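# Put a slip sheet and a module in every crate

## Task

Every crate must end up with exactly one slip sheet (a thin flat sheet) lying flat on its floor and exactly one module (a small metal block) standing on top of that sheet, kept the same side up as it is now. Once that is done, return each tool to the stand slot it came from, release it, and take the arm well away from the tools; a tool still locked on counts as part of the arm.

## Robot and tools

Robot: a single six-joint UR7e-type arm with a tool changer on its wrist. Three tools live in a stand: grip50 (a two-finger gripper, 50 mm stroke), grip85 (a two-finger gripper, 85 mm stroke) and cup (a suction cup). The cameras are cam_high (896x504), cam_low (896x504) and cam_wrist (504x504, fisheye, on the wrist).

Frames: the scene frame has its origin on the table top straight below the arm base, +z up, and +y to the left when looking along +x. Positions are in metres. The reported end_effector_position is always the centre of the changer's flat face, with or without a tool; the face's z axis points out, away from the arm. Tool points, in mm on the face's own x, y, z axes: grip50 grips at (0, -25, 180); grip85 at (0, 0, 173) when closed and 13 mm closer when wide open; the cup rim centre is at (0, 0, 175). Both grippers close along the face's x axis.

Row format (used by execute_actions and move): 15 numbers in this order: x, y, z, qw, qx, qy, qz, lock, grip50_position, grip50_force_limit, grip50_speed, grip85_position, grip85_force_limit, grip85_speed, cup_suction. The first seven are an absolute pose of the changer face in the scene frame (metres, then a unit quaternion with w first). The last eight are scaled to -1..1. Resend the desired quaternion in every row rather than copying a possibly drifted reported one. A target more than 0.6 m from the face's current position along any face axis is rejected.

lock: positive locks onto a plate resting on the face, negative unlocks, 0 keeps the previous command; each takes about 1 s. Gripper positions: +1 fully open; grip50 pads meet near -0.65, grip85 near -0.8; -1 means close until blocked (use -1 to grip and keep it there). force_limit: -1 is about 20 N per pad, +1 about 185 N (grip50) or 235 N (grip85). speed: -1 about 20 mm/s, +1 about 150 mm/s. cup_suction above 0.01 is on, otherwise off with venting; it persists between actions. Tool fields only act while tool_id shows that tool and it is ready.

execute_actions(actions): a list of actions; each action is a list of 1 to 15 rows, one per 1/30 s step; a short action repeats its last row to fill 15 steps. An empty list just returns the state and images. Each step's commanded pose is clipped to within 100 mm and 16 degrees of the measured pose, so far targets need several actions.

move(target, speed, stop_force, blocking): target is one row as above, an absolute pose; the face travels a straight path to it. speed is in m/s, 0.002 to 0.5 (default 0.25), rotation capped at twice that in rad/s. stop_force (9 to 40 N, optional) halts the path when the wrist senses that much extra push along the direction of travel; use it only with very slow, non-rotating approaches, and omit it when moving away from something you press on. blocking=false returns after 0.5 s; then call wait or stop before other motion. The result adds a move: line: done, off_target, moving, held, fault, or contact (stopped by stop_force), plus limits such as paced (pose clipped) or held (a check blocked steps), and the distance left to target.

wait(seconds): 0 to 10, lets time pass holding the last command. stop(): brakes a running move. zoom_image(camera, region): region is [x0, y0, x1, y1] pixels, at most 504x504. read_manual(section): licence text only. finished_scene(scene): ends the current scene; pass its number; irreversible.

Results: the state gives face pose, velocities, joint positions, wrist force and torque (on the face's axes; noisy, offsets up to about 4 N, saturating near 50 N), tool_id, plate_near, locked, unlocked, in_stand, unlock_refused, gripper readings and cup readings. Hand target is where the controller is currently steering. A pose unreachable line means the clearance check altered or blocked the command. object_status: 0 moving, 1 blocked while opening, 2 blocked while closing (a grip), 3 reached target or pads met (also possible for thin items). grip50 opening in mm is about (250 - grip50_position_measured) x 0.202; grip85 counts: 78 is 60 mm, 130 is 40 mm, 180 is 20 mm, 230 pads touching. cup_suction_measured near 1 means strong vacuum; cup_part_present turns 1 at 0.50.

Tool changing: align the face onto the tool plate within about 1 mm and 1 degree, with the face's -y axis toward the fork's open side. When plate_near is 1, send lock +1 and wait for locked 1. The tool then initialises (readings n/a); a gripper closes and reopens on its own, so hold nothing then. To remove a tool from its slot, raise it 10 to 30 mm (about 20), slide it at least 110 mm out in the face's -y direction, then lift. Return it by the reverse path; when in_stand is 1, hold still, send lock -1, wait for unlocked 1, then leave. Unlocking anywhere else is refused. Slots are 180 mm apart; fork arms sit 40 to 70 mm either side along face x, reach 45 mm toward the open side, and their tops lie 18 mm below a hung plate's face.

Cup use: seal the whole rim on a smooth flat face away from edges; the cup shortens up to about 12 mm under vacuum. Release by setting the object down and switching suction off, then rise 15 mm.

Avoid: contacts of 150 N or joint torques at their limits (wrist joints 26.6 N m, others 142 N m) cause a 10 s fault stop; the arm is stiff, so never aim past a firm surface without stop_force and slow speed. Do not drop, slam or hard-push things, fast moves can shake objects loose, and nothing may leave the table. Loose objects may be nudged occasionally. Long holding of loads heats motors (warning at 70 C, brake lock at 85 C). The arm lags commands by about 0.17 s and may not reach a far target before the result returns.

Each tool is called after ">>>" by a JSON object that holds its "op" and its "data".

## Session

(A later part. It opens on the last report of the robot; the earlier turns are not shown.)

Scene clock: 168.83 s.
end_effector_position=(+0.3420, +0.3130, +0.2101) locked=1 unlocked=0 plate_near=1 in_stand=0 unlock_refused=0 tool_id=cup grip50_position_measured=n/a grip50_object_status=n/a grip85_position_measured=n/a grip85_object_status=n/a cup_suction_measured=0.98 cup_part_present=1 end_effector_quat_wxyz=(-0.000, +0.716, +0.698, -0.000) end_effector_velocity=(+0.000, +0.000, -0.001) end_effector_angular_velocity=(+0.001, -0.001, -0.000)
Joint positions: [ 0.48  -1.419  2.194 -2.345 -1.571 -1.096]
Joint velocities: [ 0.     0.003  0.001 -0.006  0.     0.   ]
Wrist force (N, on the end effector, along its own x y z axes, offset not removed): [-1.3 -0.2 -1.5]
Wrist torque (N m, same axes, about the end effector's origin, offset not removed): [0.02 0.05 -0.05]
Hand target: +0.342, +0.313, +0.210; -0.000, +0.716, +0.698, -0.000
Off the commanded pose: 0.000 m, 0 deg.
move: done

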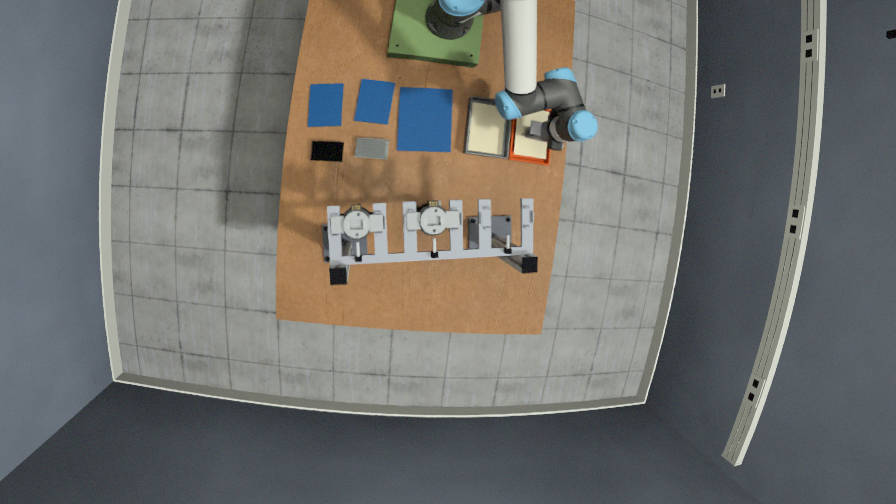

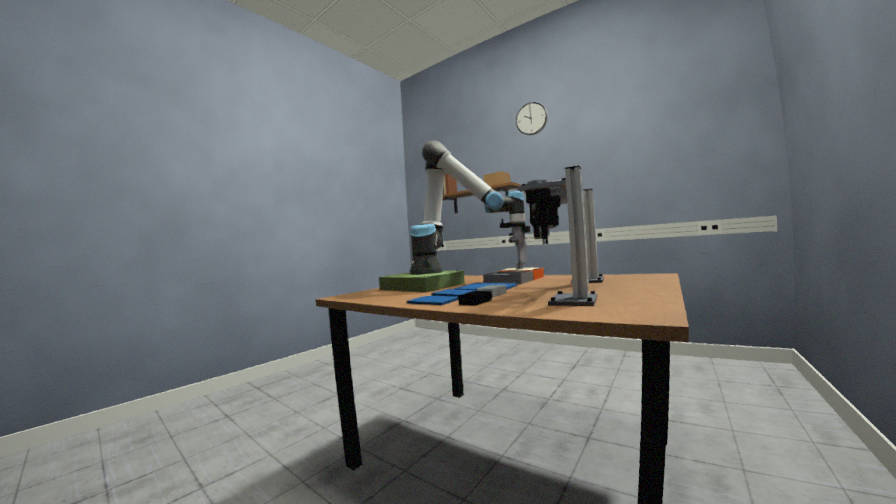

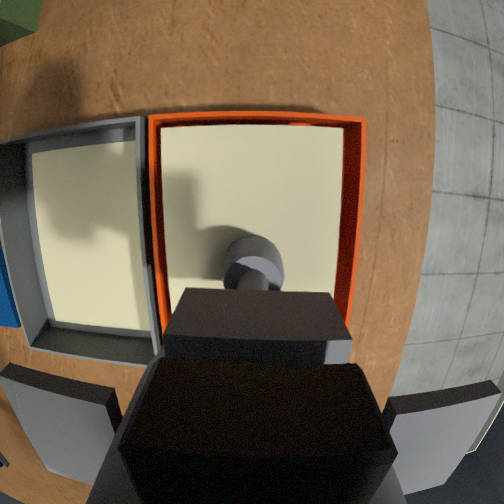

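>>> {"op": "move", "data": {"target": [0.346,0.316,0.208,0,0.72,0.694,0,0,1,0,0,1,0,0,1], "speed": 0.03}}

>>> {"op": "move", "data": {"target": [0.346,0.316,0.172,0,0.72,0.694,0,0,1,0,0,1,0,0,1], "speed": 0.02}}

>>> {"op": "execute_actions", "data": {"actions": [[[0.346,0.316,0.172,0,0.72,0.694,0,0,1,0,0,1,0,0,0]],[[0.346,0.316,0.176,0,0.72,0.694,0,0,1,0,0,1,0,0,0]]]}}

>>> {"op": "move", "data": {"target": [0.346,0.316,0.23,0,0.72,0.694,0,0,1,0,0,1,0,0,0], "speed": 0.1}}

>>> {"op": "move", "data": {"target": [0.44,0.14,0.38,0,0.6626,0.749,0,0,1,0,0,1,0,0,0]}}

>>> {"op": "move", "data": {"target": [0.5957,0.1598,0.38,0,0.6626,0.749,0,0,1,0,0,1,0,0,0], "speed": 0.06}}

>>> {"op": "move", "data": {"target": [0.5957,0.1598,0.3608,0,0.6626,0.749,0,0,1,0,0,1,0,0,0], "speed": 0.01, "stop_force": 15}}

>>> {"op": "execute_actions", "data": {"actions": [[[0.5957,0.1598,0.3608,0,0.6626,0.749,0,-1,1,0,0,1,0,0,0]],[[0.5957,0.1598,0.3608,0,0.6626,0.749,0,-1,1,0,0,1,0,0,0]],[[0.5957,0.1598,0.3608,0,0.6626,0.749,0,-1,1,0,0,1,0,0,0]]]}}

Scene clock: 173.07 s.
end_effector_position=(+0.3459, +0.3159, +0.2081) locked=1 unlocked=0 plate_near=1 in_stand=0 unlock_refused=0 tool_id=cup grip50_position_measured=n/a grip50_object_status=n/a grip85_position_measured=n/a grip85_object_status=n/a cup_suction_measured=0.98 cup_part_present=1 end_effector_quat_wxyz=(-0.000, +0.720, +0.694, -0.000) end_effector_velocity=(+0.001, +0.001, -0.001) end_effector_angular_velocity=(+0.000, +0.000, -0.003)
Joint positions: [ 0.482 -1.405  2.183 -2.349 -1.571 -1.083]
Joint velocities: [ 0.001  0.005 -0.003 -0.001  0.001  0.004]
Wrist force (N, on the end effector, along its own x y z axes, offset not removed): [0.8 -1.3 -1.6]
Wrist torque (N m, same axes, about the end effector's origin, offset not removed): [-0.16 -0.09 0.05]
Hand target: +0.346, +0.316, +0.208; +0.000, +0.720, +0.694, -0.000
Off the commanded pose: 0.000 m, 0 deg.
move: done

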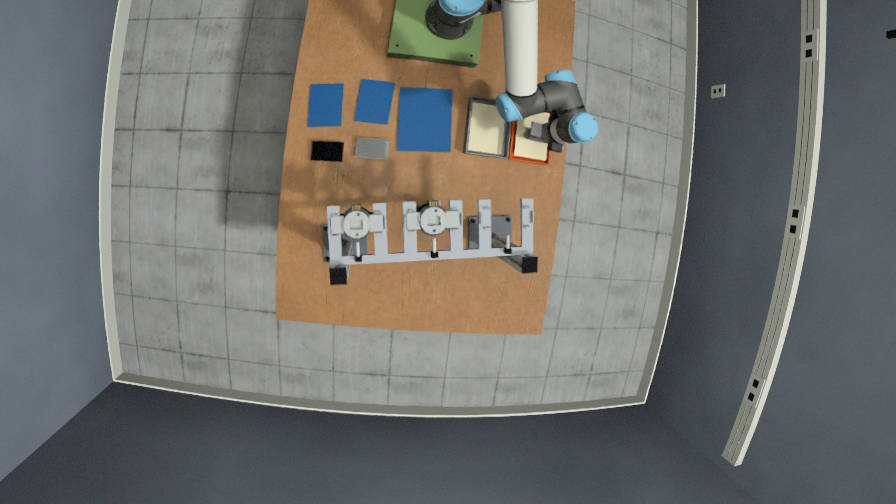

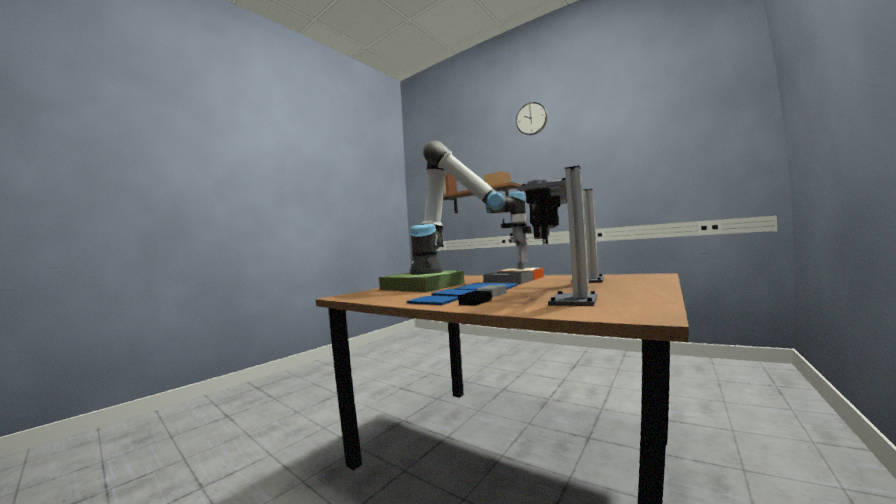

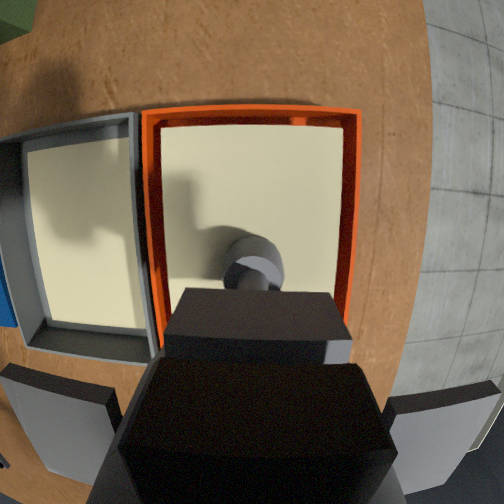

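Scene clock: 175.17 s.
end_effector_position=(+0.3460, +0.3160, +0.1722) locked=1 unlocked=0 plate_near=1 in_stand=0 unlock_refused=0 tool_id=cup grip50_position_measured=n/a grip50_object_status=n/a grip85_position_measured=n/a grip85_object_status=n/a cup_suction_measured=0.98 cup_part_present=1 end_effector_quat_wxyz=(-0.000, +0.720, +0.694, -0.000) end_effector_velocity=(+0.000, +0.000, -0.001) end_effector_angular_velocity=(+0.000, -0.001, +0.002)
Joint positions: [ 0.482 -1.327  2.216 -2.46  -1.571 -1.082]
Joint velocities: [ 0.     0.003  0.001 -0.005  0.    -0.001]
Wrist force (N, on the end effector, along its own x y z axes, offset not removed): [0.6 2.5 -0.7]
Wrist torque (N m, same axes, about the end effector's origin, offset not removed): [-0.07 -0.06 0.26]
Hand target: +0.346, +0.316, +0.172; -0.000, +0.720, +0.694, -0.000
Off the commanded pose: 0.000 m, 0 deg.
move: done

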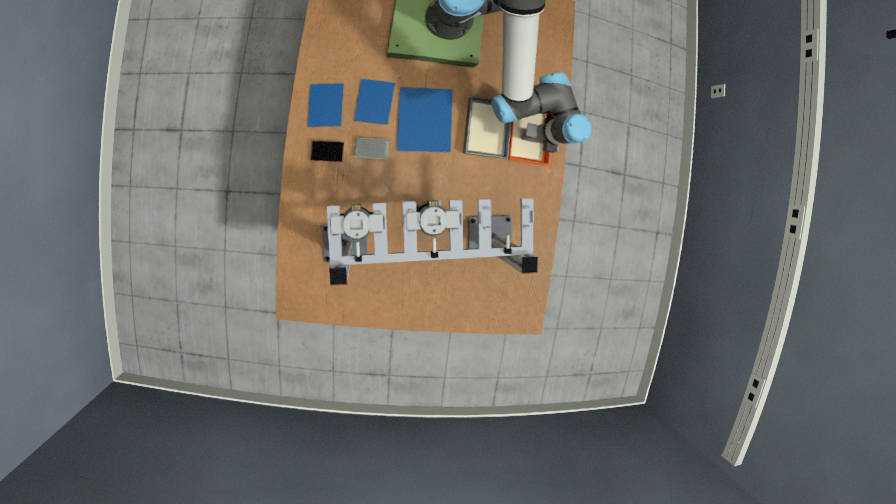

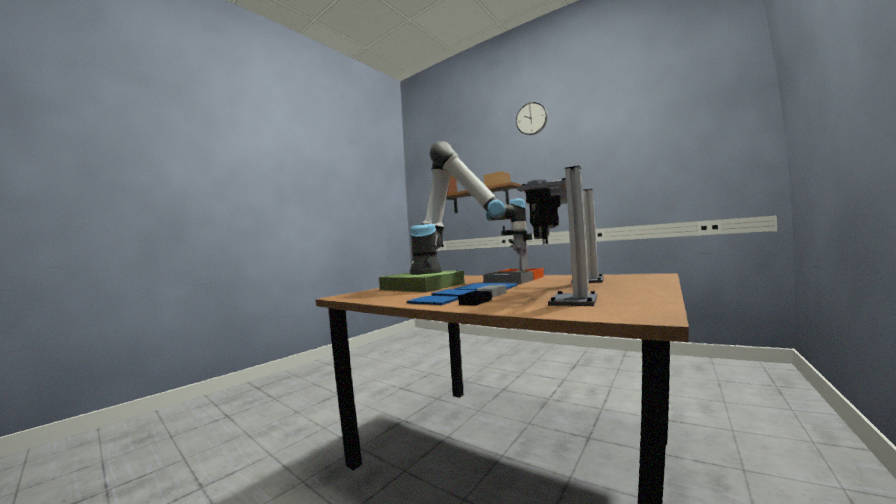

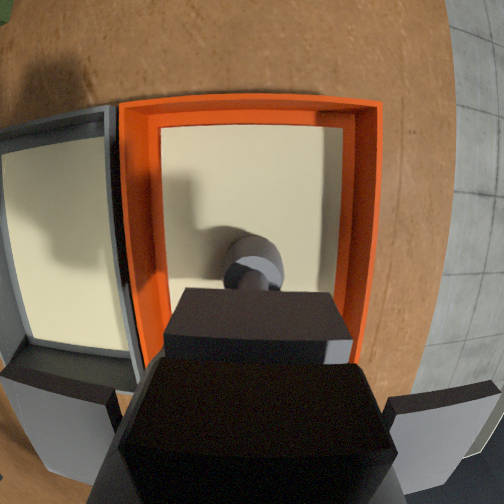

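Scene clock: 176.17 s.
end_effector_position=(+0.3460, +0.3160, +0.1760) locked=1 unlocked=0 plate_near=1 in_stand=0 unlock_refused=0 tool_id=cup grip50_position_measured=n/a grip50_object_status=n/a grip85_position_measured=n/a grip85_object_status=n/a cup_suction_measured=0.00 cup_part_present=0 end_effector_quat_wxyz=(-0.000, +0.720, +0.694, -0.000) end_effector_velocity=(+0.000, +0.000, +0.000) end_effector_angular_velocity=(-0.000, -0.000, +0.002)
Joint positions: [ 0.482 -1.336  2.213 -2.448 -1.571 -1.082]
Joint velocities: [-0.    -0.    -0.     0.    -0.    -0.002]
Wrist force (N, on the end effector, along its own x y z axes, offset not removed): [-1.6 0.8 -7.5]
Wrist torque (N m, same axes, about the end effector's origin, offset not removed): [0.05 0.06 0.16]
Hand target: +0.346, +0.316, +0.176; +0.000, +0.720, +0.694, +0.000
Off the commanded pose: 0.000 m, 0 deg.

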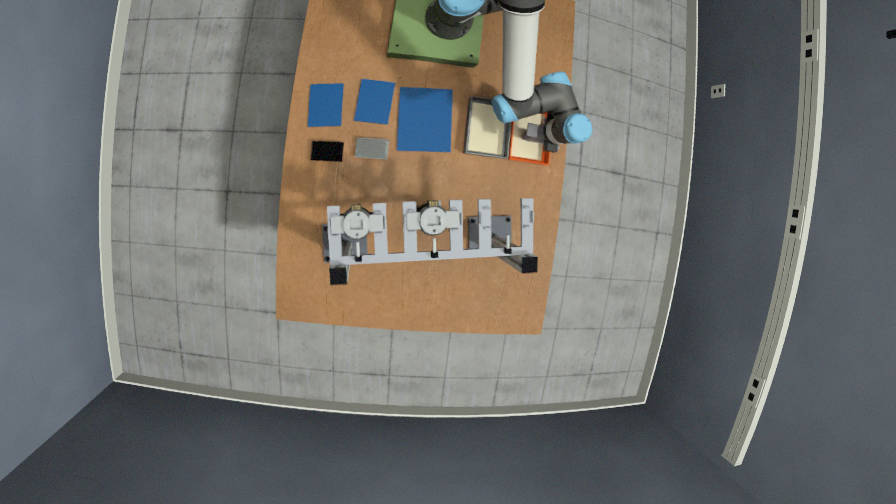

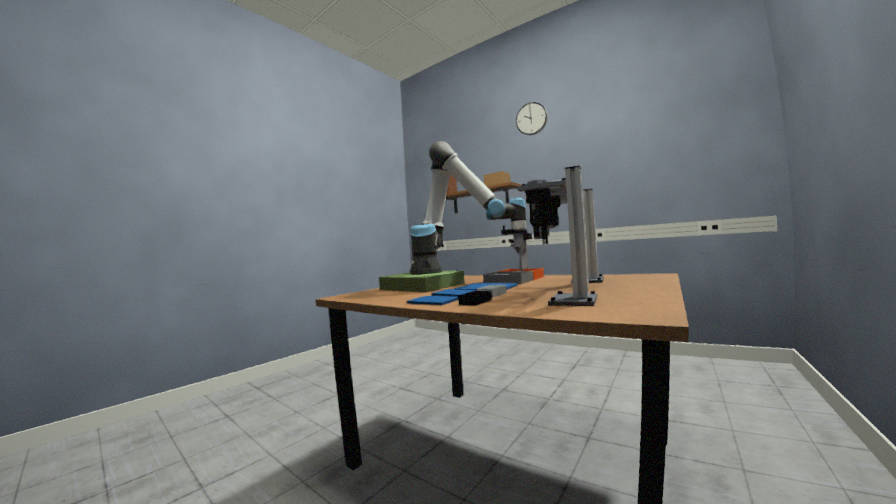

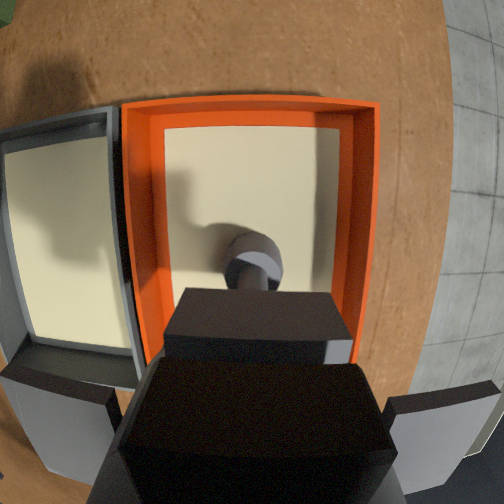

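Scene clock: 177.13 s.
end_effector_position=(+0.3460, +0.3161, +0.2297) locked=1 unlocked=0 plate_near=1 in_stand=0 unlock_refused=0 tool_id=cup grip50_position_measured=n/a grip50_object_status=n/a grip85_position_measured=n/a grip85_object_status=n/a cup_suction_measured=0.00 cup_part_present=0 end_effector_quat_wxyz=(+0.000, +0.720, +0.694, +0.000) end_effector_velocity=(+0.000, -0.000, +0.002) end_effector_angular_velocity=(-0.001, -0.000, -0.001)
Joint positions: [ 0.482 -1.446  2.158 -2.283 -1.571 -1.082]
Joint velocities: [-0.001 -0.004 -0.003  0.007 -0.001 -0.   ]
Wrist force (N, on the end effector, along its own x y z axes, offset not removed): [-1.6 1.5 0.3]
Wrist torque (N m, same axes, about the end effector's origin, offset not removed): [0.22 -0.03 0.02]
Hand target: +0.346, +0.316, +0.230; +0.000, +0.720, +0.694, +0.000
Off the commanded pose: 0.000 m, 0 deg.
move: done

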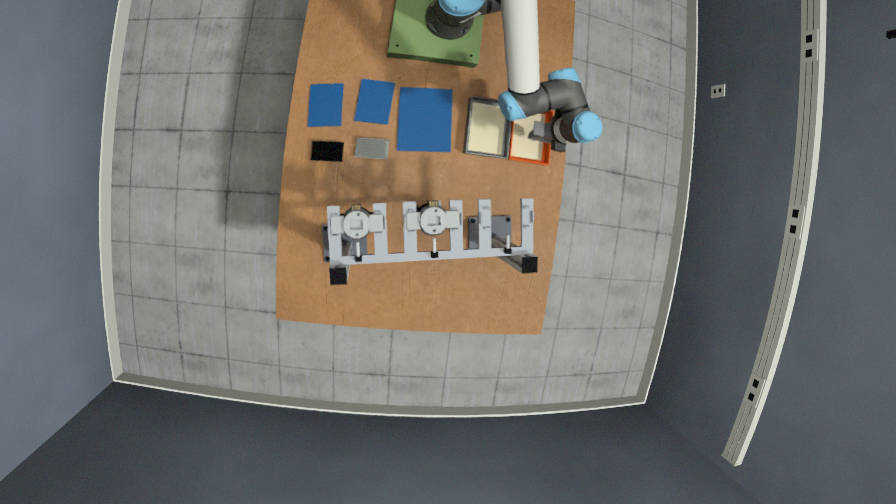

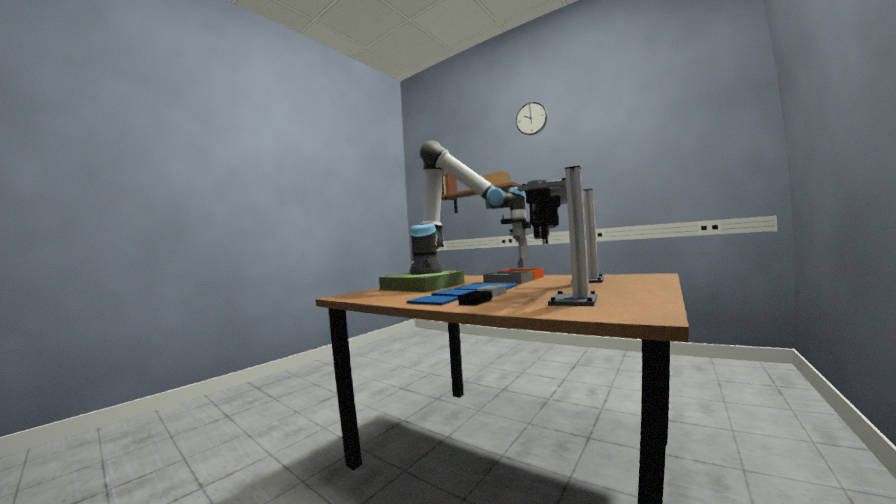

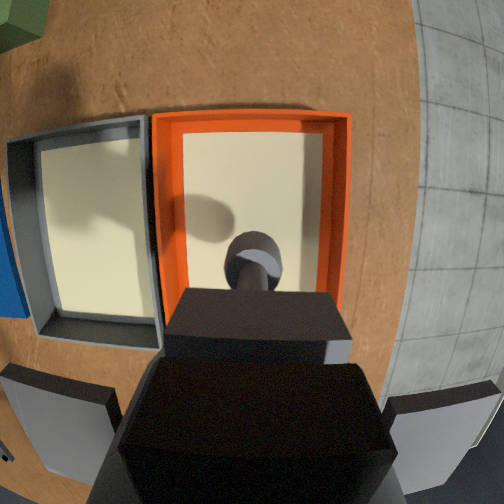

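Scene clock: 178.67 s.
end_effector_position=(+0.4403, +0.1407, +0.3798) locked=1 unlocked=0 plate_near=1 in_stand=0 unlock_refused=0 tool_id=cup grip50_position_measured=n/a grip50_object_status=n/a grip85_position_measured=n/a grip85_object_status=n/a cup_suction_measured=0.00 cup_part_present=0 end_effector_quat_wxyz=(-0.000, +0.663, +0.749, +0.001) end_effector_velocity=(+0.001, -0.002, +0.001) end_effector_angular_velocity=(-0.000, +0.002, +0.001)
Joint positions: [ 0.047 -1.651  1.931 -1.851 -1.57  -1.676]
Joint velocities: [-0.004  0.002 -0.004  0.004 -0.    -0.005]
Wrist force (N, on the end effector, along its own x y z axes, offset not removed): [-0.6 2.2 1.5]
Wrist torque (N m, same axes, about the end effector's origin, offset not removed): [0.32 0.20 0.03]
Hand target: +0.440, +0.141, +0.380; -0.000, +0.663, +0.749, +0.001
Off the commanded pose: 0.001 m, 0 deg.
move: done

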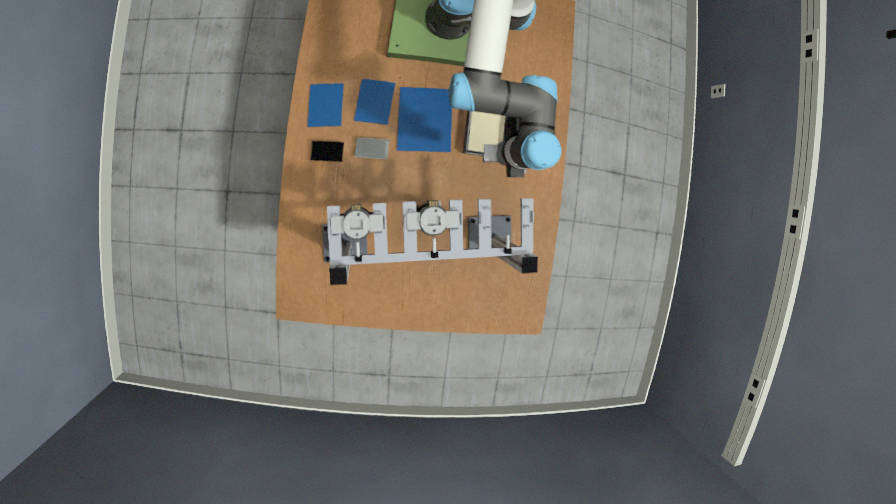

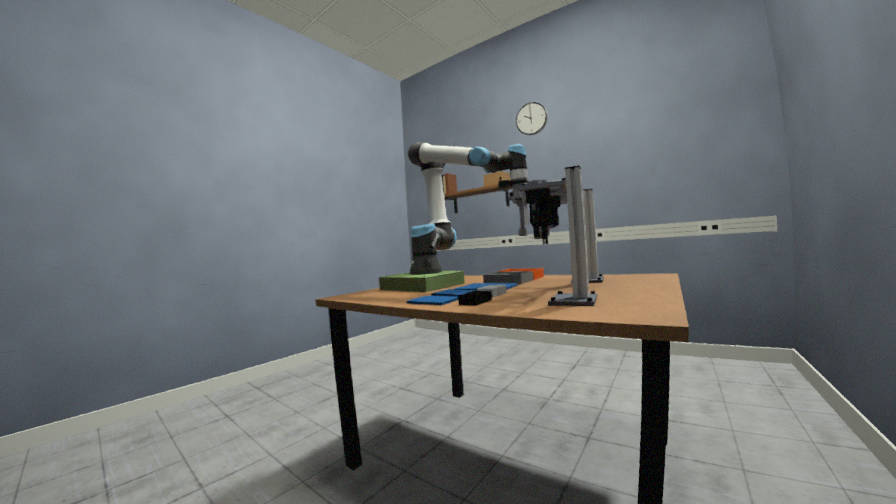

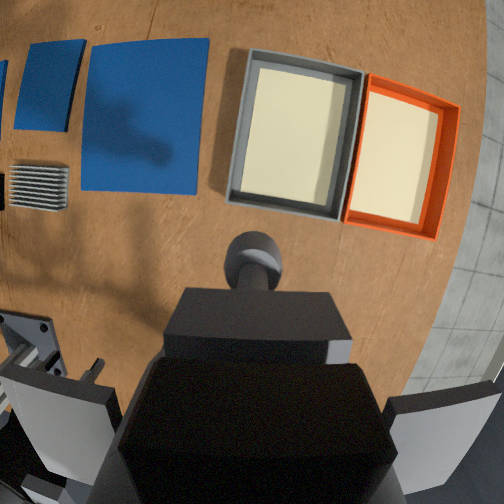

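Scene clock: 181.67 s.
end_effector_position=(+0.5955, +0.1600, +0.3801) locked=1 unlocked=0 plate_near=1 in_stand=0 unlock_refused=0 tool_id=cup grip50_position_measured=n/a grip50_object_status=n/a grip85_position_measured=n/a grip85_object_status=n/a cup_suction_measured=0.00 cup_part_present=0 end_effector_quat_wxyz=(+0.000, +0.663, +0.749, -0.000) end_effector_velocity=(+0.002, +0.001, -0.000) end_effector_angular_velocity=(+0.000, +0.000, +0.001)
Joint positions: [ 0.075 -1.282  1.517 -1.806 -1.571 -1.648]
Joint velocities: [ 0.001  0.005 -0.007  0.002  0.     0.   ]
Wrist force (N, on the end effector, along its own x y z axes, offset not removed): [-2.4 0.5 -0.7]
Wrist torque (N m, same axes, about the end effector's origin, offset not removed): [0.07 0.20 0.09]
Hand target: +0.596, +0.160, +0.380; +0.000, +0.663, +0.749, -0.000
Off the commanded pose: 0.000 m, 0 deg.
move: done

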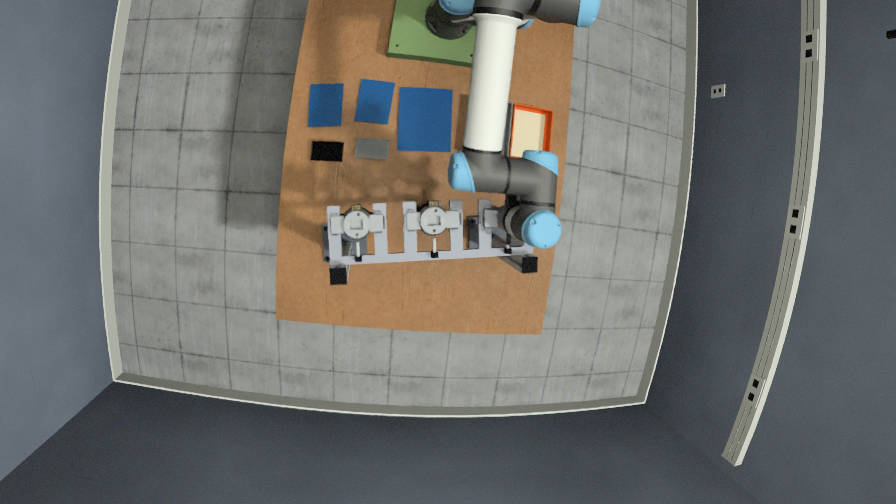

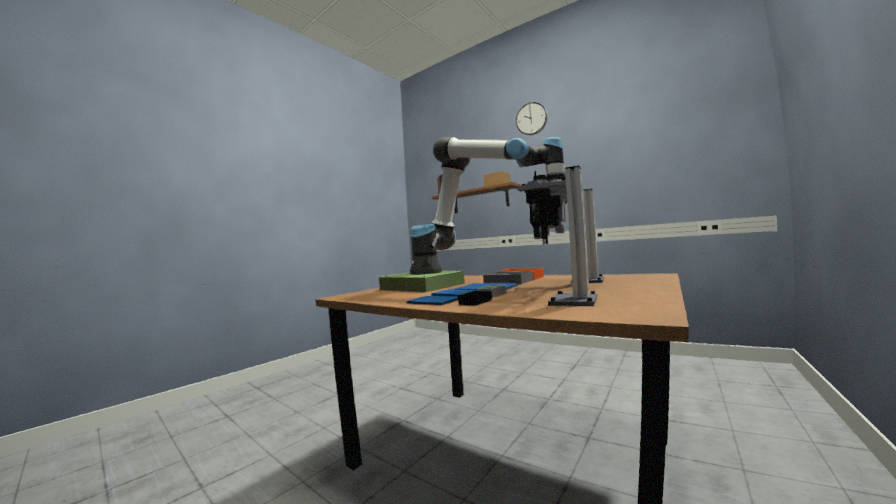

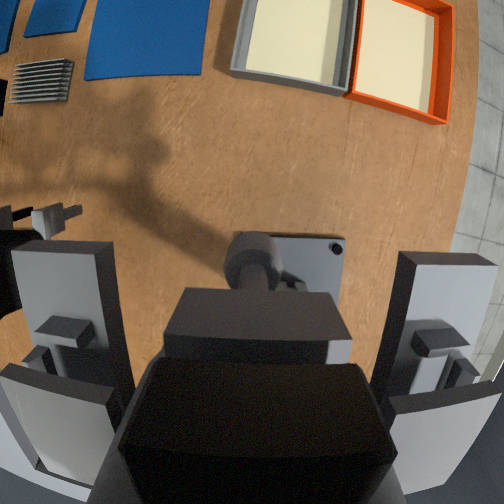

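Scene clock: 183.83 s.
end_effector_position=(+0.5957, +0.1598, +0.3609) locked=1 unlocked=0 plate_near=1 in_stand=1 unlock_refused=0 tool_id=cup grip50_position_measured=n/a grip50_object_status=n/a grip85_position_measured=n/a grip85_object_status=n/a cup_suction_measured=0.00 cup_part_present=0 end_effector_quat_wxyz=(+0.000, +0.663, +0.749, +0.000) end_effector_velocity=(-0.000, +0.001, -0.002) end_effector_angular_velocity=(+0.001, +0.000, +0.000)
Joint positions: [ 0.075 -1.27   1.552 -1.853 -1.571 -1.649]
Joint velocities: [ 0.001  0.001  0.003 -0.004  0.001  0.001]
Wrist force (N, on the end effector, along its own x y z axes, offset not removed): [-1.6 26.2 -4.3]
Wrist torque (N m, same axes, about the end effector's origin, offset not removed): [-0.21 -0.04 -1.34]
Hand target: +0.596, +0.160, +0.361; -0.000, +0.663, +0.749, -0.000
Off the commanded pose: 0.000 m, 0 deg.
move: done

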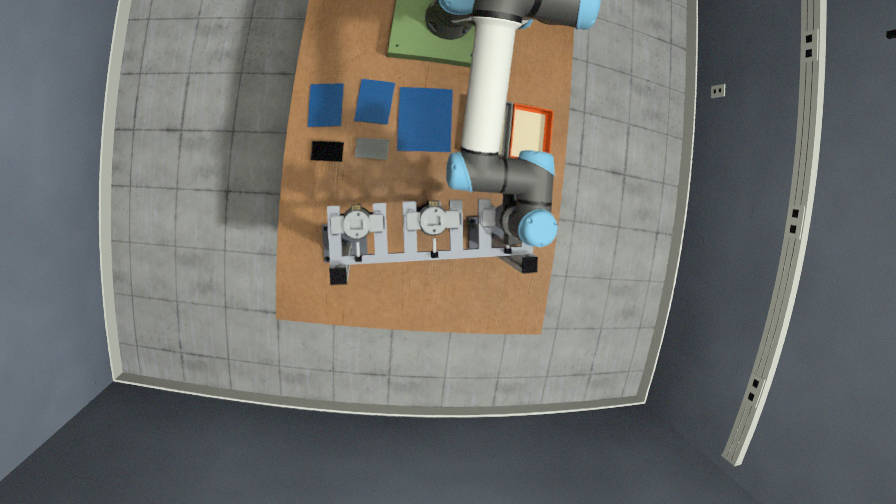

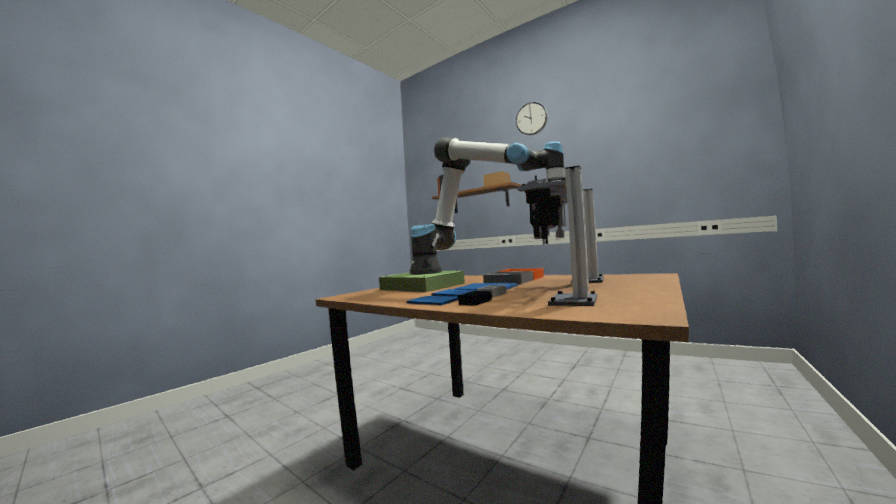

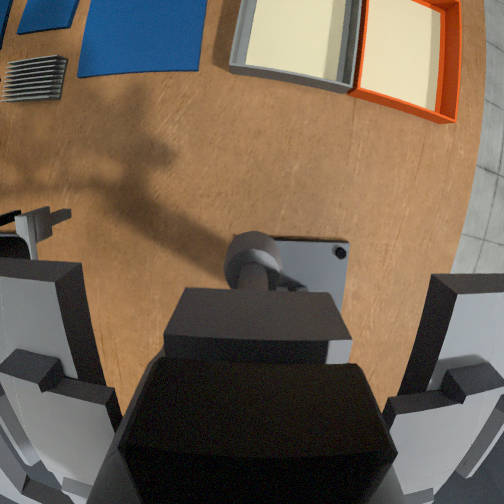

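Scene clock: 185.33 s.
end_effector_position=(+0.5957, +0.1598, +0.3608) locked=0 unlocked=1 plate_near=1 in_stand=1 unlock_refused=0 tool_id=none grip50_position_measured=n/a grip50_object_status=n/a grip85_position_measured=n/a grip85_object_status=n/a cup_suction_measured=n/a cup_part_present=n/a end_effector_quat_wxyz=(-0.000, +0.663, +0.749, -0.000) end_effector_velocity=(+0.000, +0.000, -0.000) end_effector_angular_velocity=(+0.000, +0.000, -0.001)
Joint positions: [ 0.075 -1.27   1.553 -1.853 -1.571 -1.649]
Joint velocities: [ 0.     0.    -0.     0.     0.     0.001]
Wrist force (N, on the end effector, along its own x y z axes, offset not removed): [-0.1 -4.2 1.8]
Wrist torque (N m, same axes, about the end effector's origin, offset not removed): [-0.30 0.11 0.02]
Hand target: +0.596, +0.160, +0.361; -0.000, +0.663, +0.749, +0.000
Off the commanded pose: 0.000 m, 0 deg.

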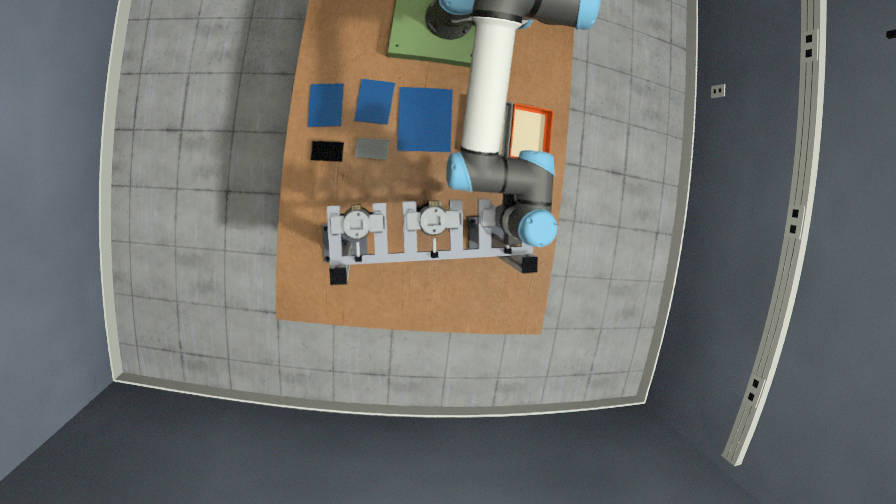

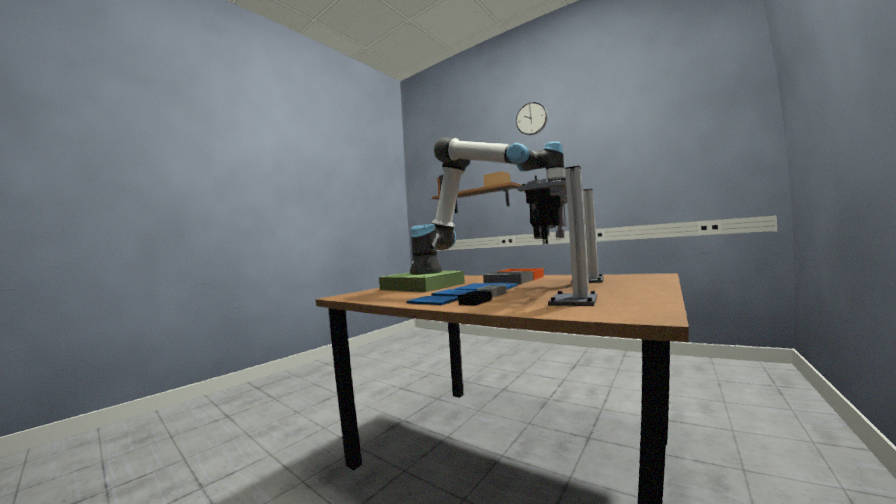

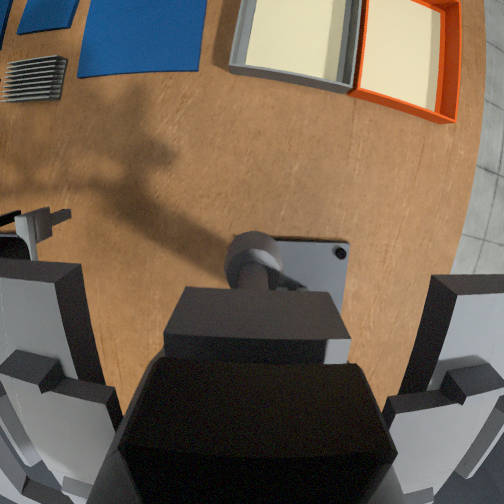

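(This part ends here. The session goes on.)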